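# Open the cabinet's bottom drawer almost fully, then release

## Task

Draw the lowest drawer of the cabinet out to 90% or more of its full travel so that it rests motionless there, then open the gripper and withdraw the arm; the drawer must stay open by itself, since a drawer held open only by the robot at the end does not count.

## Robot and tools

Robot: two xArm6 arms with parallel-jaw grippers, named left_arm and right_arm. The names do not refer to sides of any camera image. Each arm's root sits in the scene frame: left_arm at (+0.002, +0.433, 0) m with quat_wxyz (+0.996, 0, 0, -0.086), right_arm at (+0.037, -0.414, 0) m with quat_wxyz (+0.999, 0, 0, +0.049), so both are turned only slightly about z.

Scene frame: the origin lies on the table surface midway between the arms. +x points forward over the table, +z points up, and left_arm is on the +y side. All reported hand poses use this frame.

execute_actions takes "actions", a list holding zero or one item, plus an optional boolean "pictures".
- Empty list: no new command; returns the current state with camera images.
- Move: {"rows": [...], "steps": n}. rows holds 1 to 15 rows; steps is 11 to 15 (15 if omitted). Each control step lasts 1/30 s and applies one row; if rows run out, the final row repeats.
- Wait: {"steps": n} with n from 1 to 300. Nothing new is commanded; it returns once n steps have passed since the previous result, and your reply time counts toward n.
Images come back only for an empty list or when "pictures": true is passed.

Row layout: always 14 numbers, even if one arm is idle. First the left_arm's 7: waist, shoulder, elbow, forearm roll, wrist pitch, wrist roll, gripper opening; then the right_arm's 7 in that same order. The six joint values are absolute target angles in radians, the same values Joint positions prints; they are not offsets. Stated joint ranges: waist -6.283 to 6.283, shoulder -2.059 to 2.094, elbow -3.927 to 0.192, forearm roll -6.283 to 6.283, wrist pitch -1.693 to 3.142, wrist roll -6.283 to 6.283. A call is rejected (nothing is sent) if any target exceeds a range end by over 0.010 rad and is also beyond that joint's last reported angle. True ends may differ from the stated ones by up to 0.010 rad; targets beyond a true end get clipped to it, and the result may then report "joint sent to its limit" (possibly about a previous action still running). The opening is an absolute value in [-1, 1]: +1 fully open (0.084 m between pads), -1 closed.

Motion limits: joint targets move at most 3.14 rad/s, take 0.16 s to accelerate from rest, and all joints of an arm are slowed together so they finish at once. Each step, a joint's target is kept within 0.623 rad of its measured angle, and if an arm's targets would place the gripper over 70 mm from where it is now, all its targets are pulled back toward the current angles. Distant targets therefore need several calls or waits.

Timing: each move's result is captured 11 steps before the move ends; those final steps run while you think and write, and the next command starts after them. Between calls the arms keep heading for the last row sent, until everything has nearly stopped (blocked or very slow counts) or a step is HELD.

Result lines: for each arm, end_effector_position (m), end_effector_quat_wxyz and linear/angular velocities (m/s, rad/s) in the scene frame; printed positions can be somewhat off, worse at long reach. Joint positions and Joint velocities give, per arm, the six joints (rad, rad/s) then the pad gap (m, m/s). grip_measured is the measured opening on the command scale. "joint command not followed" means a clearance check altered or blocked some targets; the rest of the row still ran. HELD flags steps where all or part of your row was not sent. MOTOR HOT appears from 65 °C; at 80 °C an OVER-TEMPERATURE FAULT brakes that arm until it cools. A torque fault (contact torque reaching a joint's load limit: waist 45, shoulder 45, elbow 27, forearm roll 27, wrist pitch 18, wrist roll 18 N m, held weight included) halts the arm, backs that joint off slightly, pauses it 10 s and drops the rest of the call.

Gripper geometry: fingers extend along the gripper's +z and close along its y axis. The reported hand point is between the pads at closure, roughly 2 cm short of the fingertips; closing pushes the tips about 10 mm further along +z. To hold something, command an opening well under grip_measured; lower means a harder squeeze, up to roughly 24 N per pad. Fast closing can hit harder. Sending back grip_measured still presses lightly on parts up to about 6 cm wide.

zoom_image: "camera" is cam_high, cam_left_wrist or cam_right_wrist; "region" is [x0, y0, x1, y1] in pixels of that camera's most recent full image, origin top-left, no larger than 504 by 504. It returns an enlarged view and moves nothing.

Cameras: all three images are 504x504. cam_high is fixed, above and behind the table (about x -0.39, z 1.04) looking down over it; the two wrist cameras ride on the grippers. Calibration matrices (K, distortion, T_world_to_cam) are supplied; treat them as approximate, with a few millimetres and fractions of a degree of error.

read_manual: optional "section", only "licences"; returns licence text and does not move the robot.

finished_scene: "scene" is the integer number of the current scene. It ends that scene permanently and reports whether the goal was met, so call it only after the drawer sits open on its own and the gripper has opened and backed away.

Avoid: arms striking or pressing on each other, hard shoves into the cabinet, fast slams, dropping things, and knocking anything off the table, which fails the task. Brief outside tugs on held parts can occur. Keep holds short to limit motor heating.

Each tool is called after ">>>" in YAML: its name, and indented under it one key for each argument.

## Session

>>> execute_actions:
  actions: []

Scene clock: 0.00 s of 3900.00 s.
left_arm: end_effector_position=(+0.4913, +0.0967, +0.2534) grip_measured=+1.00 end_effector_quat_wxyz=(+0.102, +0.721, -0.660, +0.187) end_effector_velocity=(+0.000, -0.000, +0.001) end_effector_angular_velocity=(-0.001, -0.002, -0.000) | right_arm: end_effector_position=(+0.6305, -0.4138, +0.3139) grip_measured=+1.00 end_effector_quat_wxyz=(+0.242, +0.968, +0.042, -0.052) end_effector_velocity=(-0.000, +0.001, +0.000) end_effector_angular_velocity=(-0.000, +0.000, +0.003)
Joint positions: left_arm=[-0.345  0.162 -1.293 -0.379  0.836  1.18   0.084] | right_arm=[ 0.104  0.613 -2.183 -0.471  1.745  0.073  0.084]
Joint velocities: left_arm=[-0.    -0.001 -0.001  0.    -0.001  0.    -0.   ] | right_arm=[ 0.002 -0.001 -0.    -0.     0.    -0.001 -0.   ]

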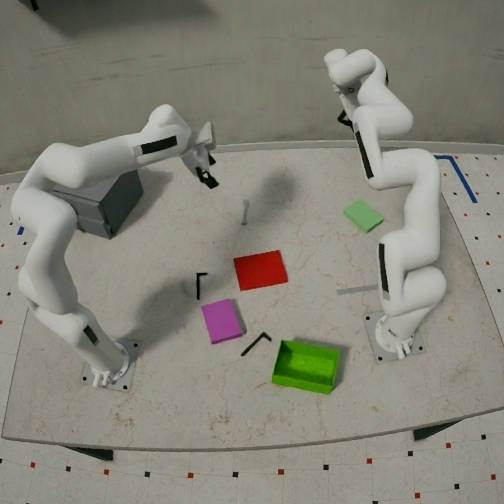

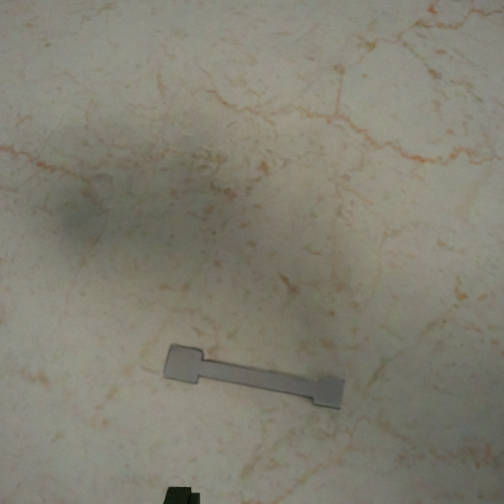

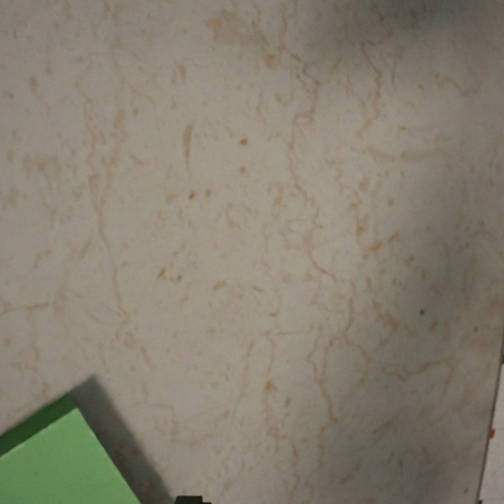

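>>> zoom_image:
  camera: "cam_high"
  region: [0, 130, 200, 280]

Region (0, 130, 200, 280) of cam_high's 504x504 image, scaled by 2.520, with more detail than that image has; it fills the top 378 rows of this view, and the rest is white.

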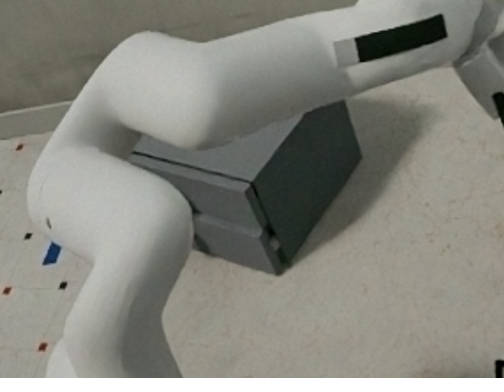

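>>> execute_actions:
  actions:
    - {"rows":[[-1.3,-0.3,-0.9,0,1.2,0,1,0.104,0.613,-2.183,-0.471,1.745,0.073,1]],"steps":15}

>>> execute_actions:
  actions:
    - {"steps":20}
  pictures: true

>>> zoom_image:
  camera: "cam_high"
  region: [0, 130, 200, 280]

Scene clock: 0.97 s of 3900.00 s.
left_arm: end_effector_position=(+0.4676, +0.0863, +0.2528) grip_measured=+1.00 end_effector_quat_wxyz=(+0.103, +0.718, -0.667, +0.170) end_effector_velocity=(-0.404, -0.199, +0.014) end_effector_angular_velocity=(+0.337, +0.326, -0.395) | right_arm: end_effector_position=(+0.6305, -0.4138, +0.3138) grip_measured=+1.00 end_effector_quat_wxyz=(+0.242, +0.968, +0.042, -0.052) end_effector_velocity=(-0.000, +0.001, -0.002) end_effector_angular_velocity=(-0.000, +0.003, +0.001)
Joint positions: left_arm=[-0.383  0.133 -1.265 -0.354  0.861  1.137  0.084] | right_arm=[ 0.104  0.613 -2.183 -0.471  1.745  0.073  0.084]
Joint velocities: left_arm=[-0.7   -0.491  0.416  0.394  0.384 -0.644 -0.   ] | right_arm=[ 0.001  0.002  0.001  0.     0.    -0.    -0.   ]
Steps of this call (steps 1 to 25: nothing new was sent; steps 26 to 29: the first 4 steps of this action). Readings (joint positions):
26: left_arm=[-0.345 0.162 -1.292 -0.379 0.837 1.179] | right_arm=[0.104 0.613 -2.183 -0.471 1.745 0.073]
27: left_arm=[-0.349 0.158 -1.289 -0.375 0.840 1.173] | right_arm=[0.104 0.613 -2.183 -0.471 1.745 0.073]
29: the state above

Scene clock: 1.63 s of 3900.00 s.
left_arm: end_effector_position=(+0.2193, +0.0138, +0.2554) grip_measured=+1.00 end_effector_quat_wxyz=(+0.077, +0.689, -0.719, +0.044) end_effector_velocity=(-0.362, -0.025, -0.003) end_effector_angular_velocity=(+0.338, +0.070, +0.056) | right_arm: end_effector_position=(+0.6305, -0.4138, +0.3137) grip_measured=+1.00 end_effector_quat_wxyz=(+0.242, +0.968, +0.042, -0.052) end_effector_velocity=(-0.000, +0.001, -0.000) end_effector_angular_velocity=(+0.002, +0.000, +0.000)
Joint positions: left_arm=[-0.862 -0.117 -1.055 -0.15   1.056  0.644  0.084] | right_arm=[ 0.104  0.613 -2.183 -0.471  1.745  0.073  0.084]
Joint velocities: left_arm=[-0.774 -0.325  0.275  0.265  0.251 -0.983  0.   ] | right_arm=[ 0.001  0.     0.     0.002  0.     0.001 -0.   ]
Kept back: nothing.
Steps of this call (steps 1 to 11: the last 11 steps of your previous action; steps 12 to 20: the robot went on to your last target). Readings (joint positions):
1: left_arm=[-0.407 0.116 -1.252 -0.341 0.873 1.115] | right_arm=[0.104 0.613 -2.183 -0.471 1.745 0.073]
2: left_arm=[-0.430 0.100 -1.240 -0.328 0.885 1.094] | right_arm=[0.104 0.613 -2.183 -0.471 1.745 0.073]
4: left_arm=[-0.473 0.071 -1.216 -0.305 0.908 1.051] | right_arm=[0.104 0.613 -2.183 -0.471 1.745 0.073]
8: left_arm=[-0.563 0.018 -1.170 -0.261 0.950 0.961] | right_arm=[0.104 0.613 -2.183 -0.471 1.745 0.073]
20: the state above
camera_calibration (this result's frames):
cam_left_wrist: T_world_to_cam=[[-0.997363, 0.0546427, 0.0477716, 0.239021], [0.0450354, 0.982066, -0.183081, 0.0924417], [-0.0569189, -0.180447, -0.981936, 0.391098], [0, 0, 0, 1]] pos_world=[0.256488, -0.0332722, 0.38954]
cam_right_wrist: T_world_to_cam=[[0.0884514, -0.884878, 0.457348, -0.527524], [-0.991793, -0.0356807, 0.122778, 0.636812], [-0.0923251, -0.464455, -0.880771, 0.272623], [0, 0, 0, 1]] pos_world=[0.703416, -0.317451, 0.403194]

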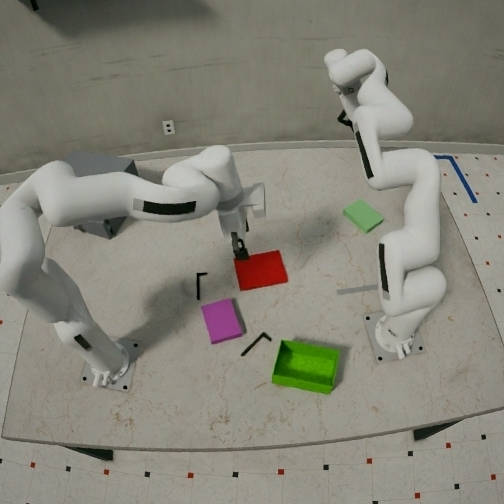

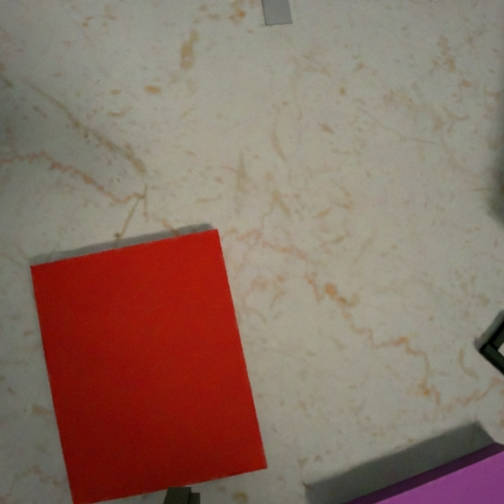

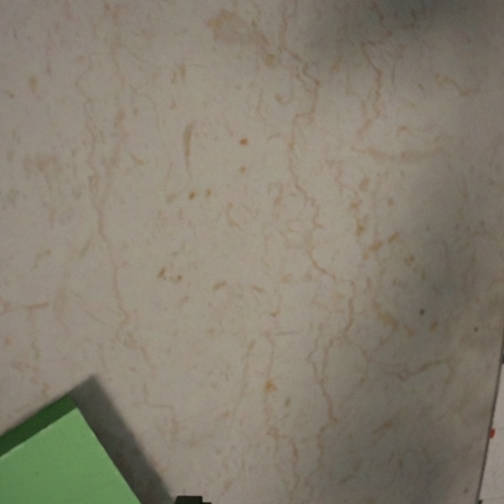

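Region (0, 130, 200, 280) of cam_high's 504x504 image, scaled by 2.520, with more detail than that image has; it fills the top 378 rows of this view, and the rest is white.

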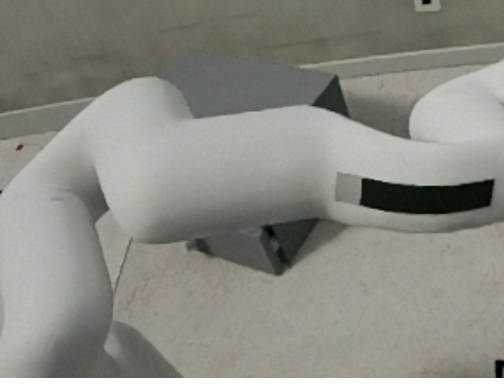

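>>> execute_actions:
  actions:
    - {"rows":[[-1.7,-0.1,-0.9,0,1.0,0,1,0.104,0.613,-2.183,-0.471,1.745,0.073,1]],"steps":15}

>>> execute_actions:
  actions:
    - {"steps":40}
  pictures: true

>>> zoom_image:
  camera: "cam_high"
  region: [0, 130, 200, 280]

Scene clock: 2.40 s of 3900.00 s.
left_arm: end_effector_position=(+0.0245, +0.0354, +0.2451) grip_measured=+1.00 end_effector_quat_wxyz=(+0.003, +0.725, -0.689, +0.002) end_effector_velocity=(-0.343, -0.115, -0.138) end_effector_angular_velocity=(+0.011, +0.003, -0.858) | right_arm: end_effector_position=(+0.6305, -0.4138, +0.3137) grip_measured=+1.00 end_effector_quat_wxyz=(+0.242, +0.968, +0.042, -0.052) end_effector_velocity=(-0.000, -0.000, -0.000) end_effector_angular_velocity=(-0.001, +0.001, -0.000)
Joint positions: left_arm=[-1.341 -0.275 -0.904 -0.001  1.172  0.007  0.084] | right_arm=[ 0.104  0.613 -2.183 -0.471  1.745  0.073  0.084]
Joint velocities: left_arm=[-0.875  0.429 -0.001 -0.003 -0.417 -0.016 -0.   ] | right_arm=[-0.     0.001  0.    -0.001  0.001 -0.     0.   ]
Steps of this call (steps 1 to 19: the robot went on to your last target; steps 20 to 23: the first 4 steps of this action). Readings (joint positions):
20: left_arm=[-1.292 -0.296 -0.903 -0.003 1.197 0.012] | right_arm=[0.104 0.613 -2.183 -0.471 1.745 0.073]
21: left_arm=[-1.299 -0.295 -0.903 -0.002 1.194 0.009] | right_arm=[0.104 0.613 -2.183 -0.471 1.745 0.073]
23: the state above

Scene clock: 3.73 s of 3900.00 s.
left_arm: end_effector_position=(-0.1260, +0.0213, +0.1841) grip_measured=+1.00 end_effector_quat_wxyz=(-0.000, -0.593, +0.805, -0.000) end_effector_velocity=(-0.000, -0.000, +0.000) end_effector_angular_velocity=(-0.001, -0.000, -0.001) | right_arm: end_effector_position=(+0.6305, -0.4138, +0.3137) grip_measured=+1.00 end_effector_quat_wxyz=(+0.242, +0.968, +0.042, -0.052) end_effector_velocity=(+0.000, +0.000, +0.000) end_effector_angular_velocity=(-0.001, -0.000, +0.000)
Joint positions: left_arm=[-1.7   -0.1   -0.9    0.     1.    -0.     0.084] | right_arm=[ 0.104  0.613 -2.183 -0.471  1.745  0.073  0.084]
Joint velocities: left_arm=[-0.001 -0.001 -0.     0.     0.    -0.    -0.   ] | right_arm=[ 0.001  0.     0.    -0.001  0.     0.001 -0.   ]
Kept back: nothing.
Steps of this call (steps 1 to 11: the last 11 steps of your previous action; steps 12 to 40: the robot went on to your last target). Readings (joint positions):
1: left_arm=[-1.371 -0.260 -0.903 -0.001 1.158 0.007] | right_arm=[0.104 0.613 -2.183 -0.471 1.745 0.073]
2: left_arm=[-1.401 -0.244 -0.902 -0.001 1.144 0.007] | right_arm=[0.104 0.613 -2.183 -0.471 1.745 0.073]
4: left_arm=[-1.458 -0.216 -0.901 -0.001 1.118 0.005] | right_arm=[0.104 0.613 -2.183 -0.471 1.745 0.073]
8: left_arm=[-1.567 -0.164 -0.901 -0.001 1.065 0.003] | right_arm=[0.104 0.613 -2.183 -0.471 1.745 0.073]
40: the state above
camera_calibration (this result's frames):
cam_left_wrist: T_world_to_cam=[[-0.952451, 0.304636, 0.00583243, -0.0942621], [0.304559, 0.952426, -0.0113183, 0.0892341], [-0.00900293, -0.00900382, -0.999919, 0.308507], [0, 0, 0, 1]] pos_world=[-0.11418, -0.0534955, 0.310042]
cam_right_wrist: T_world_to_cam=[[0.0884523, -0.884878, 0.457349, -0.527524], [-0.991792, -0.0356807, 0.12278, 0.636812], [-0.0923268, -0.464455, -0.880771, 0.272623], [0, 0, 0, 1]] pos_world=[0.703416, -0.317451, 0.403193]

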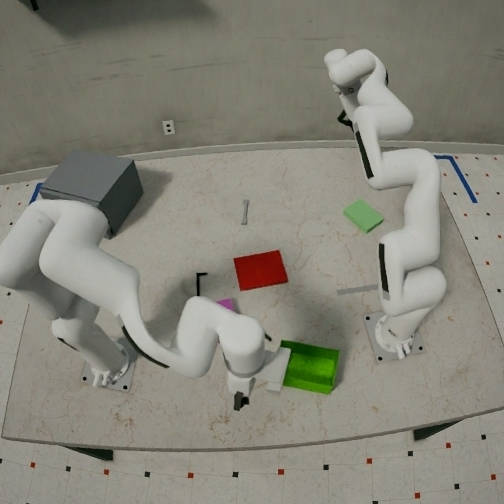

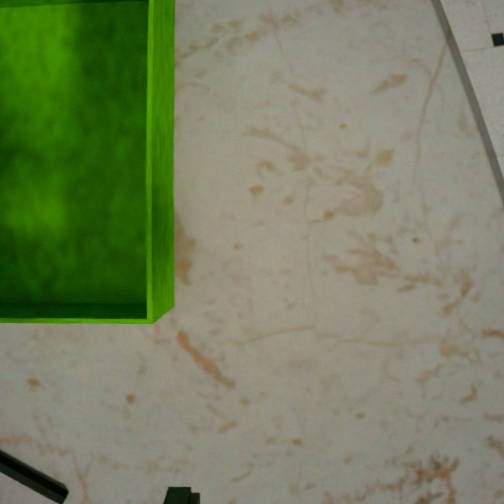

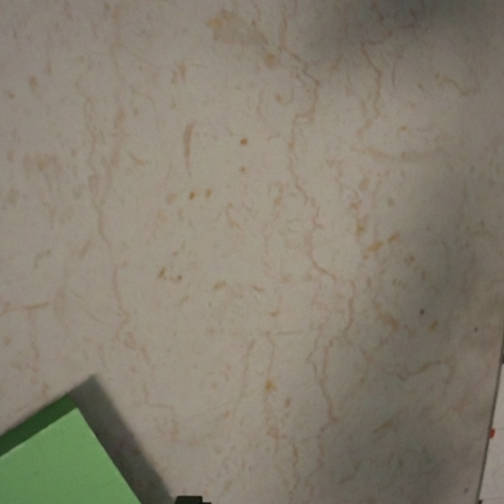

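Region (0, 130, 200, 280) of cam_high's 504x504 image, scaled by 2.520, with more detail than that image has; it fills the top 378 rows of this view, and the rest is white.

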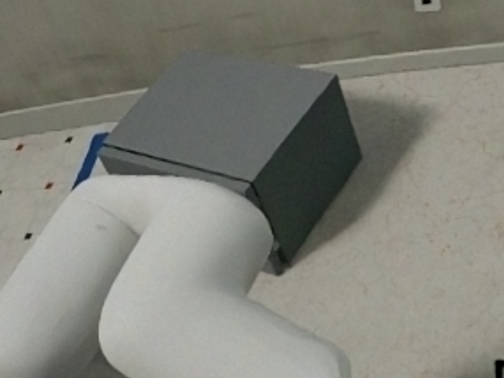

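>>> execute_actions:
  actions:
    - {"rows":[[0.5,-0.9,0.15,0,0.05,0,1,0.104,0.613,-2.183,-0.471,1.745,0.073,1]],"steps":15}

>>> execute_actions:
  actions:
    - {"steps":60}
  pictures: true

Scene clock: 4.67 s of 3900.00 s.
left_arm: end_effector_position=(-0.1069, +0.0179, +0.1876) grip_measured=+1.00 end_effector_quat_wxyz=(+0.018, +0.611, -0.792, +0.014) end_effector_velocity=(+0.378, -0.054, +0.083) end_effector_angular_velocity=(-0.808, +0.209, +0.881) | right_arm: end_effector_position=(+0.6305, -0.4138, +0.3137) grip_measured=+1.00 end_effector_quat_wxyz=(+0.242, +0.968, +0.042, -0.052) end_effector_velocity=(+0.000, +0.000, +0.000) end_effector_angular_velocity=(-0.000, -0.000, +0.000)
Joint positions: left_arm=[-1.655 -0.145 -0.851 -0.     0.951  0.     0.084] | right_arm=[ 0.104  0.613 -2.183 -0.471  1.745  0.073  0.084]
Joint velocities: left_arm=[ 0.883 -0.865  0.866  0.004 -0.836 -0.     0.   ] | right_arm=[ 0. -0. -0. -0.  0. -0.  0.]
Steps of this call (steps 1 to 15: the robot went on to your last target; steps 16 to 24: nothing new was sent; steps 25 to 28: the first 4 steps of this action). Readings (joint positions):
25: left_arm=[-1.700 -0.100 -0.900 -0.000 0.999 0.000] | right_arm=[0.104 0.613 -2.183 -0.471 1.745 0.073]
26: left_arm=[-1.695 -0.105 -0.894 -0.000 0.993 0.000] | right_arm=[0.104 0.613 -2.183 -0.471 1.745 0.073]
28: the state above

Scene clock: 6.67 s of 3900.00 s.
left_arm: end_effector_position=(+0.3128, +0.5163, +0.1454) grip_measured=+1.00 end_effector_quat_wxyz=(-0.045, +0.932, +0.123, +0.338) end_effector_velocity=(-0.070, +0.208, -0.012) end_effector_angular_velocity=(+0.008, -0.032, +0.680) | right_arm: end_effector_position=(+0.6305, -0.4138, +0.3137) grip_measured=+1.00 end_effector_quat_wxyz=(+0.242, +0.968, +0.042, -0.052) end_effector_velocity=(+0.000, +0.000, -0.000) end_effector_angular_velocity=(+0.000, +0.001, +0.001)
Joint positions: left_arm=[ 0.435 -0.895  0.142 -0.     0.057 -0.     0.084] | right_arm=[ 0.104  0.613 -2.183 -0.471  1.745  0.073  0.084]
Joint velocities: left_arm=[ 0.679 -0.051  0.085 -0.002 -0.066  0.001 -0.   ] | right_arm=[ 0.     0.001 -0.     0.     0.    -0.    -0.   ]
Kept back: nothing.
Steps of this call (steps 1 to 11: the last 11 steps of your previous action; steps 12 to 60: the robot went on to your last target). Readings (joint positions):
1: left_arm=[-1.624 -0.176 -0.822 -0.000 0.922 0.000] | right_arm=[0.104 0.613 -2.183 -0.471 1.745 0.073]
2: left_arm=[-1.593 -0.206 -0.793 -0.000 0.892 0.000] | right_arm=[0.104 0.613 -2.183 -0.471 1.745 0.073]
4: left_arm=[-1.535 -0.265 -0.735 0.000 0.834 -0.000] | right_arm=[0.104 0.613 -2.183 -0.471 1.745 0.073]
8: left_arm=[-1.419 -0.379 -0.620 0.000 0.719 -0.000] | right_arm=[0.104 0.613 -2.183 -0.471 1.745 0.073]
60: the state above
camera_calibration (this result's frames):
cam_left_wrist: T_world_to_cam=[[0.250475, -0.968123, -0.000300763, 0.454851], [-0.736067, -0.190235, -0.649627, 0.492051], [0.628862, 0.162937, -0.760253, -0.0449515], [0, 0, 0, 1]] pos_world=[0.276522, 0.541281, 0.285612]
cam_right_wrist: T_world_to_cam=[[0.0884523, -0.884878, 0.457349, -0.527524], [-0.991792, -0.0356807, 0.12278, 0.636812], [-0.0923267, -0.464455, -0.880771, 0.272623], [0, 0, 0, 1]] pos_world=[0.703416, -0.317451, 0.403193]

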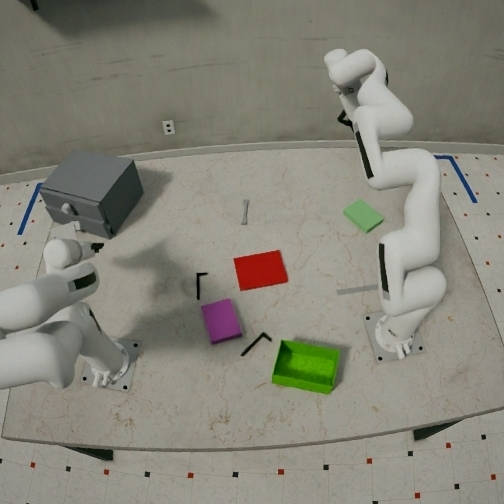

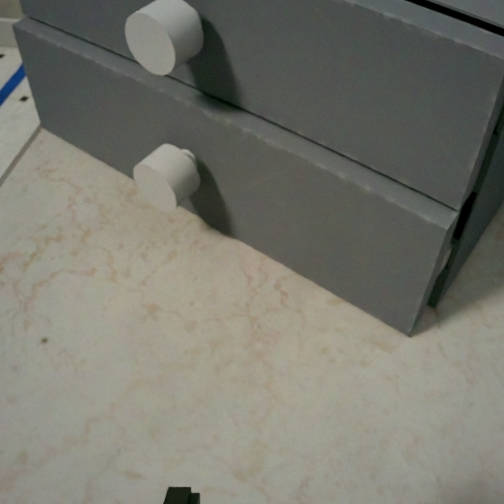

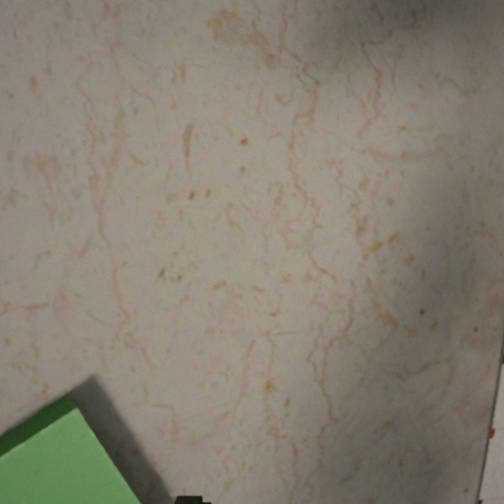

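>>> execute_actions:
  actions: []

>>> zoom_image:
  camera: "cam_high"
  region: [0, 130, 200, 280]

Scene clock: 7.03 s of 3900.00 s.
left_arm: end_effector_position=(+0.3061, +0.5352, +0.1446) grip_measured=+1.00 end_effector_quat_wxyz=(-0.055, +0.927, +0.152, +0.338) end_effector_velocity=(-0.003, +0.005, -0.001) end_effector_angular_velocity=(-0.000, +0.001, +0.017) | right_arm: end_effector_position=(+0.6305, -0.4138, +0.3137) grip_measured=+1.00 end_effector_quat_wxyz=(+0.242, +0.968, +0.042, -0.052) end_effector_velocity=(+0.000, -0.000, +0.000) end_effector_angular_velocity=(+0.001, -0.000, -0.001)
Joint positions: left_arm=[ 0.498 -0.9    0.15   0.     0.05   0.     0.084] | right_arm=[ 0.104  0.613 -2.183 -0.471  1.745  0.073  0.084]
Joint velocities: left_arm=[ 0.017  0.     0.003 -0.    -0.002  0.    -0.   ] | right_arm=[-0.001 -0.    -0.     0.001 -0.    -0.     0.   ]
Kept back: nothing.
Steps of this call (steps 1 to 11: the robot went on to your last target). Readings (joint positions):
1: left_arm=[0.454 -0.896 0.145 -0.000 0.055 -0.000] | right_arm=[0.104 0.613 -2.183 -0.471 1.745 0.073]
2: left_arm=[0.468 -0.897 0.146 -0.000 0.054 -0.000] | right_arm=[0.104 0.613 -2.183 -0.471 1.745 0.073]
4: left_arm=[0.483 -0.899 0.148 0.000 0.052 -0.000] | right_arm=[0.104 0.613 -2.183 -0.471 1.745 0.073]
8: left_arm=[0.495 -0.900 0.149 0.000 0.050 0.000] | right_arm=[0.104 0.613 -2.183 -0.471 1.745 0.073]
11: the state above
camera_calibration (this result's frames):
cam_left_wrist: T_world_to_cam=[[0.310091, -0.950707, -0.000584681, 0.447282], [-0.720366, -0.23456, -0.652729, 0.509547], [0.620416, 0.202826, -0.757592, -0.0635197], [0, 0, 0, 1]] pos_world=[0.267771, 0.557637, 0.284735]
cam_right_wrist: T_world_to_cam=[[0.0884518, -0.884878, 0.457349, -0.527524], [-0.991792, -0.0356803, 0.12278, 0.636812], [-0.0923268, -0.464455, -0.880771, 0.272623], [0, 0, 0, 1]] pos_world=[0.703416, -0.317451, 0.403193]

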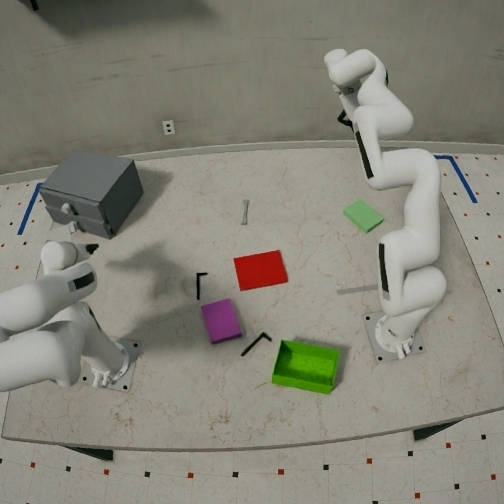

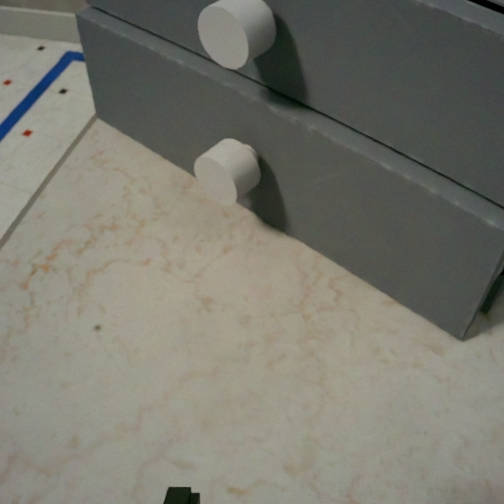

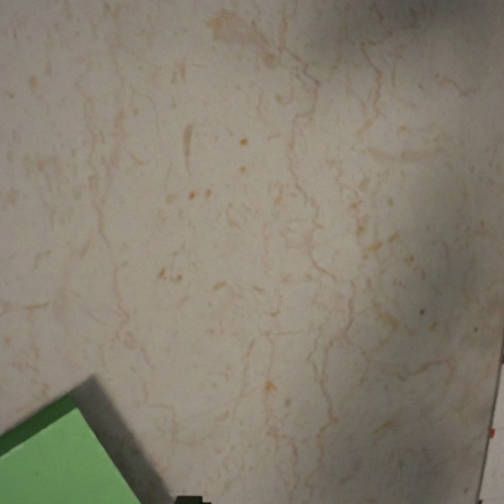

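Region (0, 130, 200, 280) of cam_high's 504x504 image, scaled by 2.520, with more detail than that image has; it fills the top 378 rows of this view, and the rest is white.

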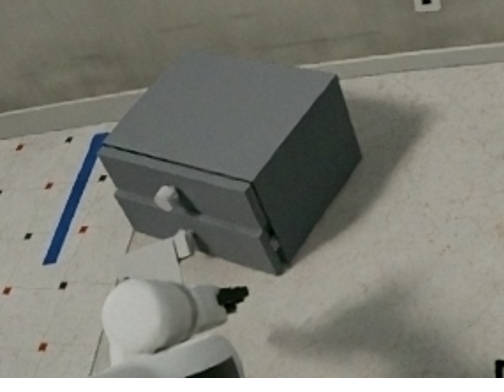

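>>> execute_actions:
  actions:
    - {"rows":[[1.3,-0.3,-0.4,-1.478,1.03,2.647,1,0.104,0.613,-2.183,-0.471,1.745,0.073,1]],"steps":15}

>>> execute_actions:
  actions:
    - {"steps":40}

>>> execute_actions:
  actions:
    - {"rows":[[1.196,0.345,-0.768,-1.478,1.032,2.647,1,0.104,0.613,-2.183,-0.471,1.745,0.073,1]],"steps":15}

>>> execute_actions:
  actions:
    - {"steps":35}

>>> execute_actions:
  actions:
    - {"rows":[[1.010,0.384,-0.828,-1.633,0.955,2.624,1,0.104,0.613,-2.183,-0.471,1.745,0.073,1]],"steps":15}

>>> execute_actions:
  actions:
    - {"steps":25}
  pictures: true

Scene clock: 13.67 s of 3900.00 s.
left_arm: end_effector_position=(+0.3003, +0.5536, +0.1395) grip_measured=+1.00 end_effector_quat_wxyz=(-0.057, +0.932, +0.176, +0.310) end_effector_velocity=(-0.107, +0.354, -0.083) end_effector_angular_velocity=(-0.523, +0.974, +0.936) | right_arm: end_effector_position=(+0.6305, -0.4138, +0.3137) grip_measured=+1.00 end_effector_quat_wxyz=(+0.242, +0.968, +0.042, -0.052) end_effector_velocity=(-0.000, +0.001, -0.000) end_effector_angular_velocity=(+0.002, +0.001, +0.001)
Joint positions: left_arm=[ 0.55  -0.852  0.107 -0.051  0.103  0.053  0.084] | right_arm=[ 0.104  0.613 -2.183 -0.471  1.745  0.073  0.084]
Joint velocities: left_arm=[ 1.028  0.986 -0.901 -1.031  1.02   1.018 -0.   ] | right_arm=[ 0.001 -0.    -0.     0.002  0.001 -0.001  0.   ]
Steps of this call (steps 1 to 30: the robot went on to your last target; steps 31 to 100: nothing new was sent; then 3.17 s passed at rest; steps 101 to 104: the first 4 steps of this action). Readings (joint positions):
101: left_arm=[0.500 -0.900 0.150 -0.000 0.051 0.001] | right_arm=[0.104 0.613 -2.183 -0.471 1.745 0.073]
102: left_arm=[0.506 -0.895 0.145 -0.006 0.057 0.007] | right_arm=[0.104 0.613 -2.183 -0.471 1.745 0.073]
104: the state above

Scene clock: 15.00 s of 3900.00 s.
left_arm: end_effector_position=(+0.3152, +0.6823, +0.1831) grip_measured=+1.00 end_effector_quat_wxyz=(-0.041, +0.831, -0.181, +0.525) end_effector_velocity=(+0.000, +0.001, +0.001) end_effector_angular_velocity=(+0.099, -0.016, -0.045) | right_arm: end_effector_position=(+0.6305, -0.4138, +0.3137) grip_measured=+1.00 end_effector_quat_wxyz=(+0.242, +0.968, +0.042, -0.052) end_effector_velocity=(+0.000, -0.001, +0.000) end_effector_angular_velocity=(-0.001, +0.000, -0.000)
Joint positions: left_arm=[ 1.3   -0.3   -0.4   -1.478  1.03   2.636  0.084] | right_arm=[ 0.104  0.613 -2.183 -0.471  1.745  0.073  0.084]
Joint velocities: left_arm=[ 0.001  0.    -0.002 -0.004 -0.     0.111 -0.   ] | right_arm=[-0.001  0.     0.    -0.001 -0.    -0.001 -0.   ]
Kept back: nothing.
Steps of this call (steps 1 to 11: the last 11 steps of your previous action; steps 12 to 40: the robot went on to your last target). Readings (joint positions):
1: left_arm=[0.587 -0.817 0.074 -0.088 0.140 0.090] | right_arm=[0.104 0.613 -2.183 -0.471 1.745 0.073]
2: left_arm=[0.628 -0.780 0.039 -0.128 0.179 0.129] | right_arm=[0.104 0.613 -2.183 -0.471 1.745 0.073]
4: left_arm=[0.711 -0.710 -0.026 -0.212 0.262 0.212] | right_arm=[0.104 0.613 -2.183 -0.471 1.745 0.073]
8: left_arm=[0.913 -0.567 -0.157 -0.429 0.480 0.430] | right_arm=[0.104 0.613 -2.183 -0.471 1.745 0.073]
40: the state above

Scene clock: 15.13 s of 3900.00 s.
left_arm: end_effector_position=(+0.3205, +0.6863, +0.1773) grip_measured=+1.00 end_effector_quat_wxyz=(-0.033, +0.831, -0.183, +0.523) end_effector_velocity=(+0.117, +0.084, -0.145) end_effector_angular_velocity=(-0.375, +0.184, -0.192) | right_arm: end_effector_position=(+0.6305, -0.4138, +0.3137) grip_measured=+1.00 end_effector_quat_wxyz=(+0.242, +0.968, +0.042, -0.052) end_effector_velocity=(-0.000, -0.000, -0.000) end_effector_angular_velocity=(-0.001, +0.000, -0.001)
Joint positions: left_arm=[ 1.292 -0.251 -0.431 -1.478  1.03   2.643  0.084] | right_arm=[ 0.104  0.613 -2.183 -0.471  1.745  0.073  0.084]
Joint velocities: left_arm=[-0.186  1.116 -0.684 -0.002  0.001  0.017  0.   ] | right_arm=[ 0.     0.001 -0.    -0.001  0.     0.001  0.   ]
Steps of this call (steps 1 to 4: the first 4 steps of this action). Readings (joint positions):
1: left_arm=[1.300 -0.300 -0.400 -1.478 1.030 2.639] | right_arm=[0.104 0.613 -2.183 -0.471 1.745 0.073]
2: left_arm=[1.299 -0.295 -0.403 -1.478 1.030 2.641] | right_arm=[0.104 0.613 -2.183 -0.471 1.745 0.073]
4: the state above

Scene clock: 16.30 s of 3900.00 s.
left_arm: end_effector_position=(+0.3725, +0.7020, +0.0523) grip_measured=+1.00 end_effector_quat_wxyz=(+0.097, +0.850, -0.165, +0.490) end_effector_velocity=(-0.000, +0.000, -0.000) end_effector_angular_velocity=(-0.001, +0.001, +0.002) | right_arm: end_effector_position=(+0.6305, -0.4138, +0.3137) grip_measured=+1.00 end_effector_quat_wxyz=(+0.242, +0.968, +0.042, -0.052) end_effector_velocity=(-0.000, -0.000, -0.000) end_effector_angular_velocity=(+0.000, +0.001, +0.000)
Joint positions: left_arm=[ 1.196  0.345 -0.768 -1.478  1.032  2.647  0.084] | right_arm=[ 0.104  0.613 -2.183 -0.471  1.745  0.073  0.084]
Joint velocities: left_arm=[ 0.     0.001 -0.    -0.    -0.001 -0.002 -0.   ] | right_arm=[-0.001  0.    -0.     0.     0.    -0.001  0.   ]
Kept back: nothing.
Steps of this call (steps 1 to 11: the last 11 steps of your previous action; steps 12 to 35: the robot went on to your last target). Readings (joint positions):
1: left_arm=[1.284 -0.206 -0.458 -1.478 1.030 2.644] | right_arm=[0.104 0.613 -2.183 -0.471 1.745 0.073]
2: left_arm=[1.275 -0.151 -0.490 -1.478 1.030 2.644] | right_arm=[0.104 0.613 -2.183 -0.471 1.745 0.073]
4: left_arm=[1.258 -0.040 -0.552 -1.478 1.031 2.644] | right_arm=[0.104 0.613 -2.183 -0.471 1.745 0.073]
8: left_arm=[1.226 0.156 -0.661 -1.478 1.031 2.646] | right_arm=[0.104 0.613 -2.183 -0.471 1.745 0.073]
35: the state above

Scene clock: 16.43 s of 3900.00 s.
left_arm: end_effector_position=(+0.3888, +0.6979, +0.0518) grip_measured=+1.00 end_effector_quat_wxyz=(+0.095, +0.851, -0.164, +0.490) end_effector_velocity=(+0.336, -0.118, +0.000) end_effector_angular_velocity=(+0.024, -0.024, -0.025) | right_arm: end_effector_position=(+0.6305, -0.4138, +0.3137) grip_measured=+1.00 end_effector_quat_wxyz=(+0.242, +0.968, +0.042, -0.052) end_effector_velocity=(-0.000, +0.000, +0.001) end_effector_angular_velocity=(+0.001, -0.001, +0.000)
Joint positions: left_arm=[ 1.15   0.355 -0.783 -1.52   1.01   2.641  0.084] | right_arm=[ 0.104  0.613 -2.183 -0.471  1.745  0.073  0.084]
Joint velocities: left_arm=[-0.943  0.203 -0.312 -0.779 -0.371 -0.112 -0.   ] | right_arm=[ 0.    -0.001  0.     0.    -0.    -0.    -0.   ]
Steps of this call (steps 1 to 4: the first 4 steps of this action). Readings (joint positions):
1: left_arm=[1.196 0.345 -0.768 -1.478 1.032 2.647] | right_arm=[0.104 0.613 -2.183 -0.471 1.745 0.073]
2: left_arm=[1.191 0.346 -0.770 -1.483 1.029 2.646] | right_arm=[0.104 0.613 -2.183 -0.471 1.745 0.073]
4: the state above

Scene clock: 17.27 s of 3900.00 s.
left_arm: end_effector_position=(+0.4373, +0.6752, +0.0518) grip_measured=+1.00 end_effector_quat_wxyz=(+0.096, +0.850, -0.167, +0.491) end_effector_velocity=(+0.001, +0.000, +0.001) end_effector_angular_velocity=(+0.001, -0.000, +0.001) | right_arm: end_effector_position=(+0.6305, -0.4138, +0.3137) grip_measured=+1.00 end_effector_quat_wxyz=(+0.242, +0.968, +0.042, -0.052) end_effector_velocity=(+0.000, -0.000, -0.000) end_effector_angular_velocity=(+0.000, +0.000, +0.000)
Joint positions: left_arm=[ 1.01   0.384 -0.828 -1.633  0.955  2.624  0.084] | right_arm=[ 0.104  0.613 -2.183 -0.471  1.745  0.073  0.084]
Joint velocities: left_arm=[-0.001 -0.001 -0.001 -0.001 -0.001 -0.001  0.   ] | right_arm=[-0.    -0.     0.     0.    -0.    -0.001 -0.   ]
Kept back: nothing.
Steps of this call (steps 1 to 11: the last 11 steps of your previous action; steps 12 to 25: the robot went on to your last target). Readings (joint positions):
1: left_arm=[1.116 0.362 -0.794 -1.546 0.997 2.637] | right_arm=[0.104 0.613 -2.183 -0.471 1.745 0.073]
2: left_arm=[1.085 0.368 -0.805 -1.571 0.986 2.633] | right_arm=[0.104 0.613 -2.183 -0.471 1.745 0.073]
4: left_arm=[1.043 0.377 -0.817 -1.603 0.972 2.629] | right_arm=[0.104 0.613 -2.183 -0.471 1.745 0.073]
8: left_arm=[1.018 0.382 -0.825 -1.625 0.959 2.625] | right_arm=[0.104 0.613 -2.183 -0.471 1.745 0.073]
25: the state above
camera_calibration (this result's frames):
cam_left_wrist: T_world_to_cam=[[-0.385841, -0.922557, -0.00398324, 0.825129], [-0.450761, 0.192285, -0.871689, 0.181596], [0.804948, -0.334538, -0.490044, 0.0246265], [0, 0, 0, 1]] pos_world=[0.380402, 0.734548, 0.17365]
cam_right_wrist: T_world_to_cam=[[0.0884523, -0.884878, 0.457349, -0.527524], [-0.991792, -0.0356807, 0.12278, 0.636812], [-0.0923267, -0.464455, -0.880771, 0.272623], [0, 0, 0, 1]] pos_world=[0.703416, -0.317451, 0.403193]

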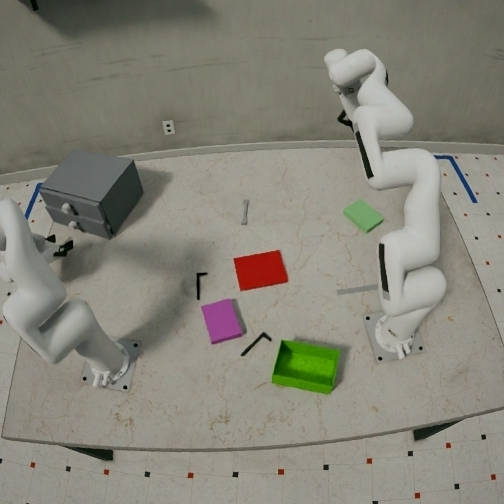

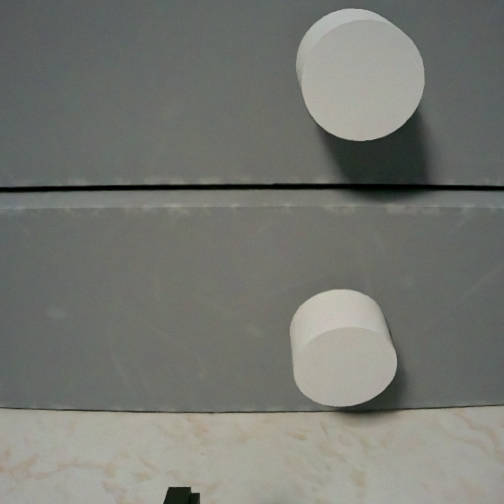

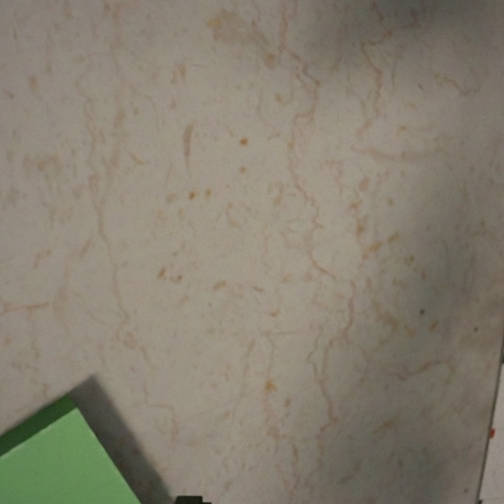

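>>> execute_actions:
  actions:
    - {"rows":[[0.97,0.398,-0.851,-1.666,0.937,2.615,1,0.104,0.613,-2.183,-0.471,1.745,0.073,1],[0.97,0.398,-0.851,-1.666,0.937,2.615,1,0.104,0.613,-2.183,-0.471,1.745,0.073,1],[0.97,0.398,-0.851,-1.666,0.937,2.615,1,0.104,0.613,-2.183,-0.471,1.745,0.073,1],[0.925,0.413,-0.876,-1.699,0.916,2.606,1,0.104,0.613,-2.183,-0.471,1.745,0.073,1],[0.925,0.413,-0.876,-1.699,0.916,2.606,1,0.104,0.613,-2.183,-0.471,1.745,0.073,1],[0.925,0.413,-0.876,-1.699,0.916,2.606,1,0.104,0.613,-2.183,-0.471,1.745,0.073,1],[0.89,0.428,-0.901,-1.725,0.899,2.596,1,0.104,0.613,-2.183,-0.471,1.745,0.073,1],[0.89,0.428,-0.901,-1.725,0.899,2.596,1,0.104,0.613,-2.183,-0.471,1.745,0.073,1],[0.89,0.428,-0.901,-1.725,0.899,2.596,1,0.104,0.613,-2.183,-0.471,1.745,0.073,1],[0.856,0.443,-0.926,-1.749,0.882,2.586,1,0.104,0.613,-2.183,-0.471,1.745,0.073,1]],"steps":15}

>>> execute_actions:
  actions:
    - {"steps":25}
  pictures: true

>>> zoom_image:
  camera: "cam_high"
  region: [20, 170, 140, 270]

Scene clock: 18.87 s of 3900.00 s.
left_arm: end_effector_position=(+0.4451, +0.6728, +0.0519) grip_measured=+1.00 end_effector_quat_wxyz=(+0.096, +0.850, -0.166, +0.491) end_effector_velocity=(+0.105, -0.037, +0.003) end_effector_angular_velocity=(+0.005, -0.009, -0.002) | right_arm: end_effector_position=(+0.6305, -0.4138, +0.3137) grip_measured=+1.00 end_effector_quat_wxyz=(+0.242, +0.968, +0.042, -0.052) end_effector_velocity=(-0.000, -0.001, +0.001) end_effector_angular_velocity=(-0.001, -0.001, +0.000)
Joint positions: left_arm=[ 0.99   0.391 -0.84  -1.65   0.946  2.619  0.084] | right_arm=[ 0.104  0.613 -2.183 -0.471  1.745  0.073  0.084]
Joint velocities: left_arm=[-0.27   0.089 -0.153 -0.21  -0.117 -0.056  0.   ] | right_arm=[-0.001 -0.001  0.    -0.001  0.    -0.001  0.   ]
Steps of this call (steps 1 to 15: the robot went on to your last target; steps 16 to 44: nothing new was sent; steps 45 to 48: the first 4 steps of this action). Readings (joint positions):
45: left_arm=[1.010 0.384 -0.828 -1.633 0.955 2.624] | right_arm=[0.104 0.613 -2.183 -0.471 1.745 0.073]
46: left_arm=[1.006 0.386 -0.830 -1.637 0.952 2.623] | right_arm=[0.104 0.613 -2.183 -0.471 1.745 0.073]
48: the state above

Scene clock: 19.70 s of 3900.00 s.
left_arm: end_effector_position=(+0.4977, +0.6514, +0.0523) grip_measured=+1.00 end_effector_quat_wxyz=(+0.096, +0.850, -0.166, +0.491) end_effector_velocity=(+0.000, -0.001, -0.001) end_effector_angular_velocity=(-0.001, +0.001, -0.001) | right_arm: end_effector_position=(+0.6305, -0.4138, +0.3137) grip_measured=+1.00 end_effector_quat_wxyz=(+0.242, +0.968, +0.042, -0.052) end_effector_velocity=(+0.000, -0.001, -0.000) end_effector_angular_velocity=(-0.000, -0.001, -0.002)
Joint positions: left_arm=[ 0.856  0.443 -0.926 -1.749  0.882  2.586  0.084] | right_arm=[ 0.104  0.613 -2.183 -0.471  1.745  0.073  0.084]
Joint velocities: left_arm=[-0.002  0.003 -0.001 -0.001 -0.     0.     0.   ] | right_arm=[-0.001  0.    -0.    -0.    -0.     0.001  0.   ]
Kept back: nothing.
Steps of this call (steps 1 to 11: the last 11 steps of your previous action; steps 12 to 25: the robot went on to your last target). Readings (joint positions):
1: left_arm=[0.980 0.395 -0.846 -1.658 0.941 2.617] | right_arm=[0.104 0.613 -2.183 -0.471 1.745 0.073]
2: left_arm=[0.967 0.399 -0.853 -1.667 0.935 2.615] | right_arm=[0.104 0.613 -2.183 -0.471 1.745 0.073]
4: left_arm=[0.942 0.407 -0.867 -1.686 0.924 2.609] | right_arm=[0.104 0.613 -2.183 -0.471 1.745 0.073]
8: left_arm=[0.894 0.427 -0.899 -1.722 0.901 2.597] | right_arm=[0.104 0.613 -2.183 -0.471 1.745 0.073]
25: the state above
camera_calibration (this result's frames):
cam_left_wrist: T_world_to_cam=[[-0.384705, -0.923031, -0.00390382, 0.82624], [-0.450621, 0.1915, -0.871934, 0.214202], [0.80557, -0.333679, -0.489608, -0.0326318], [0, 0, 0, 1]] pos_world=[0.44067, 0.710737, 0.174019]
cam_right_wrist: T_world_to_cam=[[0.0884519, -0.884878, 0.457349, -0.527524], [-0.991792, -0.0356804, 0.12278, 0.636812], [-0.0923266, -0.464455, -0.880771, 0.272623], [0, 0, 0, 1]] pos_world=[0.703416, -0.317451, 0.403193]

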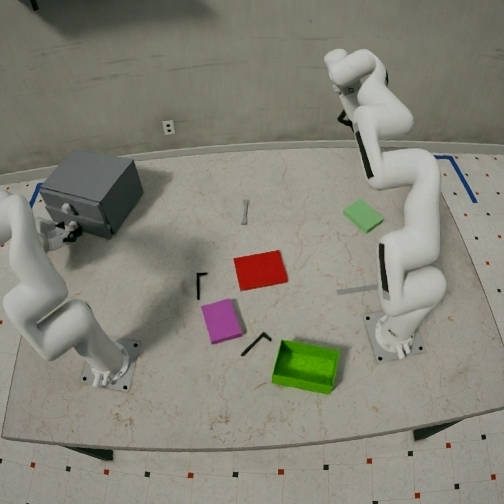

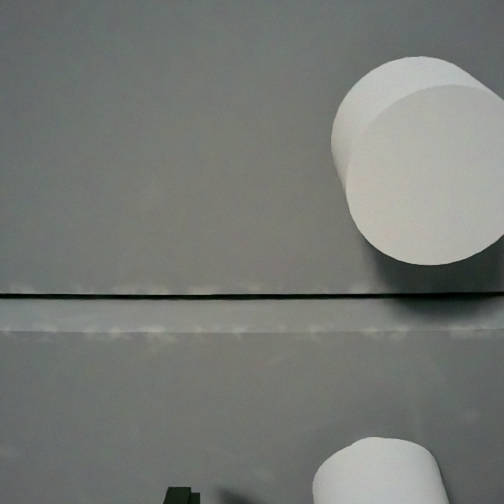

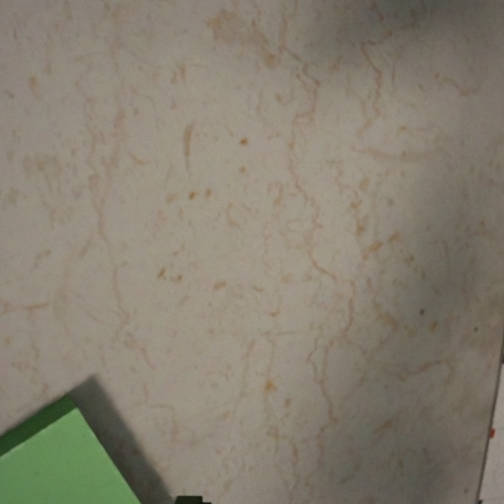

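Region (20, 170, 140, 270) of cam_high's 504x504 image, scaled by 4.200, with more detail than that image has.

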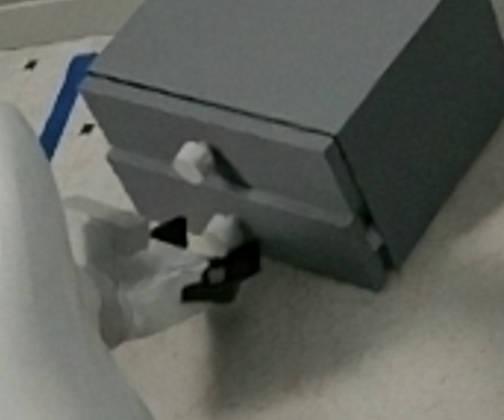

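>>> execute_actions:
  actions:
    - {"rows":[[0.841,0.450,-0.937,-1.760,0.874,2.582,1,0.104,0.613,-2.183,-0.471,1.745,0.073,1],[0.841,0.450,-0.937,-1.760,0.874,2.582,1,0.104,0.613,-2.183,-0.471,1.745,0.073,1],[0.841,0.450,-0.937,-1.760,0.874,2.582,1,0.104,0.613,-2.183,-0.471,1.745,0.073,1],[0.841,0.450,-0.937,-1.760,0.874,2.582,0.7,0.104,0.613,-2.183,-0.471,1.745,0.073,1],[0.841,0.450,-0.937,-1.760,0.874,2.582,0.4,0.104,0.613,-2.183,-0.471,1.745,0.073,1],[0.841,0.450,-0.937,-1.760,0.874,2.582,0.2,0.104,0.613,-2.183,-0.471,1.745,0.073,1],[0.841,0.450,-0.937,-1.760,0.874,2.582,0,0.104,0.613,-2.183,-0.471,1.745,0.073,1],[0.841,0.450,-0.937,-1.760,0.874,2.582,-0.1,0.104,0.613,-2.183,-0.471,1.745,0.073,1],[0.841,0.450,-0.937,-1.760,0.874,2.582,-0.2,0.104,0.613,-2.183,-0.471,1.745,0.073,1],[0.841,0.450,-0.937,-1.760,0.874,2.582,-0.3,0.104,0.613,-2.183,-0.471,1.745,0.073,1],[0.841,0.450,-0.937,-1.760,0.874,2.582,-0.4,0.104,0.613,-2.183,-0.471,1.745,0.073,1],[0.841,0.450,-0.937,-1.760,0.874,2.582,-0.55,0.104,0.613,-2.183,-0.471,1.745,0.073,1],[0.841,0.450,-0.937,-1.760,0.874,2.582,-0.7,0.104,0.613,-2.183,-0.471,1.745,0.073,1]],"steps":15}

>>> execute_actions:
  actions:
    - {"steps":22}

Scene clock: 20.87 s of 3900.00 s.
left_arm: end_effector_position=(+0.5009, +0.6499, +0.0522) grip_measured=+0.89 end_effector_quat_wxyz=(+0.096, +0.850, -0.166, +0.491) end_effector_velocity=(+0.031, -0.017, +0.001) end_effector_angular_velocity=(-0.000, -0.005, -0.011) | right_arm: end_effector_position=(+0.6305, -0.4138, +0.3137) grip_measured=+1.00 end_effector_quat_wxyz=(+0.242, +0.968, +0.042, -0.052) end_effector_velocity=(-0.000, -0.000, +0.000) end_effector_angular_velocity=(+0.000, +0.001, +0.001)
Joint positions: left_arm=[ 0.848  0.447 -0.932 -1.755  0.878  2.584  0.08 ] | right_arm=[ 0.104  0.613 -2.183 -0.471  1.745  0.073  0.084]
Joint velocities: left_arm=[-0.077  0.031 -0.054 -0.05  -0.031 -0.017 -0.167] | right_arm=[-0.001  0.    -0.     0.     0.    -0.002 -0.   ]
Steps of this call (steps 1 to 15: the robot went on to your last target; steps 16 to 31: nothing new was sent; steps 32 to 35: the first 4 steps of this action). Readings (joint positions):
32: left_arm=[0.856 0.443 -0.926 -1.749 0.882 2.586] | right_arm=[0.104 0.613 -2.183 -0.471 1.745 0.073]
33: left_arm=[0.854 0.444 -0.928 -1.751 0.880 2.585] | right_arm=[0.104 0.613 -2.183 -0.471 1.745 0.073]
35: the state above

Scene clock: 21.60 s of 3900.00 s.
left_arm: end_effector_position=(+0.5038, +0.6483, +0.0520) grip_measured=-0.29 end_effector_quat_wxyz=(+0.096, +0.850, -0.166, +0.491) end_effector_velocity=(+0.001, +0.000, +0.001) end_effector_angular_velocity=(+0.002, -0.002, -0.000) | right_arm: end_effector_position=(+0.6305, -0.4138, +0.3137) grip_measured=+1.00 end_effector_quat_wxyz=(+0.242, +0.968, +0.042, -0.052) end_effector_velocity=(+0.000, -0.000, +0.000) end_effector_angular_velocity=(+0.000, -0.000, +0.001)
Joint positions: left_arm=[ 0.841  0.45  -0.937 -1.76   0.874  2.582  0.032] | right_arm=[ 0.104  0.613 -2.183 -0.471  1.745  0.073  0.084]
Joint velocities: left_arm=[-0.    -0.    -0.002  0.    -0.     0.     0.   ] | right_arm=[-0.    -0.    -0.    -0.     0.    -0.001 -0.   ]
Kept back: nothing.
Steps of this call (steps 1 to 11: the last 11 steps of your previous action; steps 12 to 15: the robot went on to your last target; steps 16 to 22: nothing new was sent). Readings (joint positions):
1: left_arm=[0.846 0.448 -0.933 -1.756 0.877 2.583] | right_arm=[0.104 0.613 -2.183 -0.471 1.745 0.073]
2: left_arm=[0.844 0.448 -0.934 -1.757 0.876 2.583] | right_arm=[0.104 0.613 -2.183 -0.471 1.745 0.073]
4: left_arm=[0.843 0.449 -0.936 -1.759 0.875 2.583] | right_arm=[0.104 0.613 -2.183 -0.471 1.745 0.073]
8: left_arm=[0.841 0.450 -0.936 -1.759 0.875 2.582] | right_arm=[0.104 0.613 -2.183 -0.471 1.745 0.073]
22: the state above
All arms were judged still, so your last target was given up. Only a new action makes them travel on or press farther. Fingers that are still opening or closing keep moving.


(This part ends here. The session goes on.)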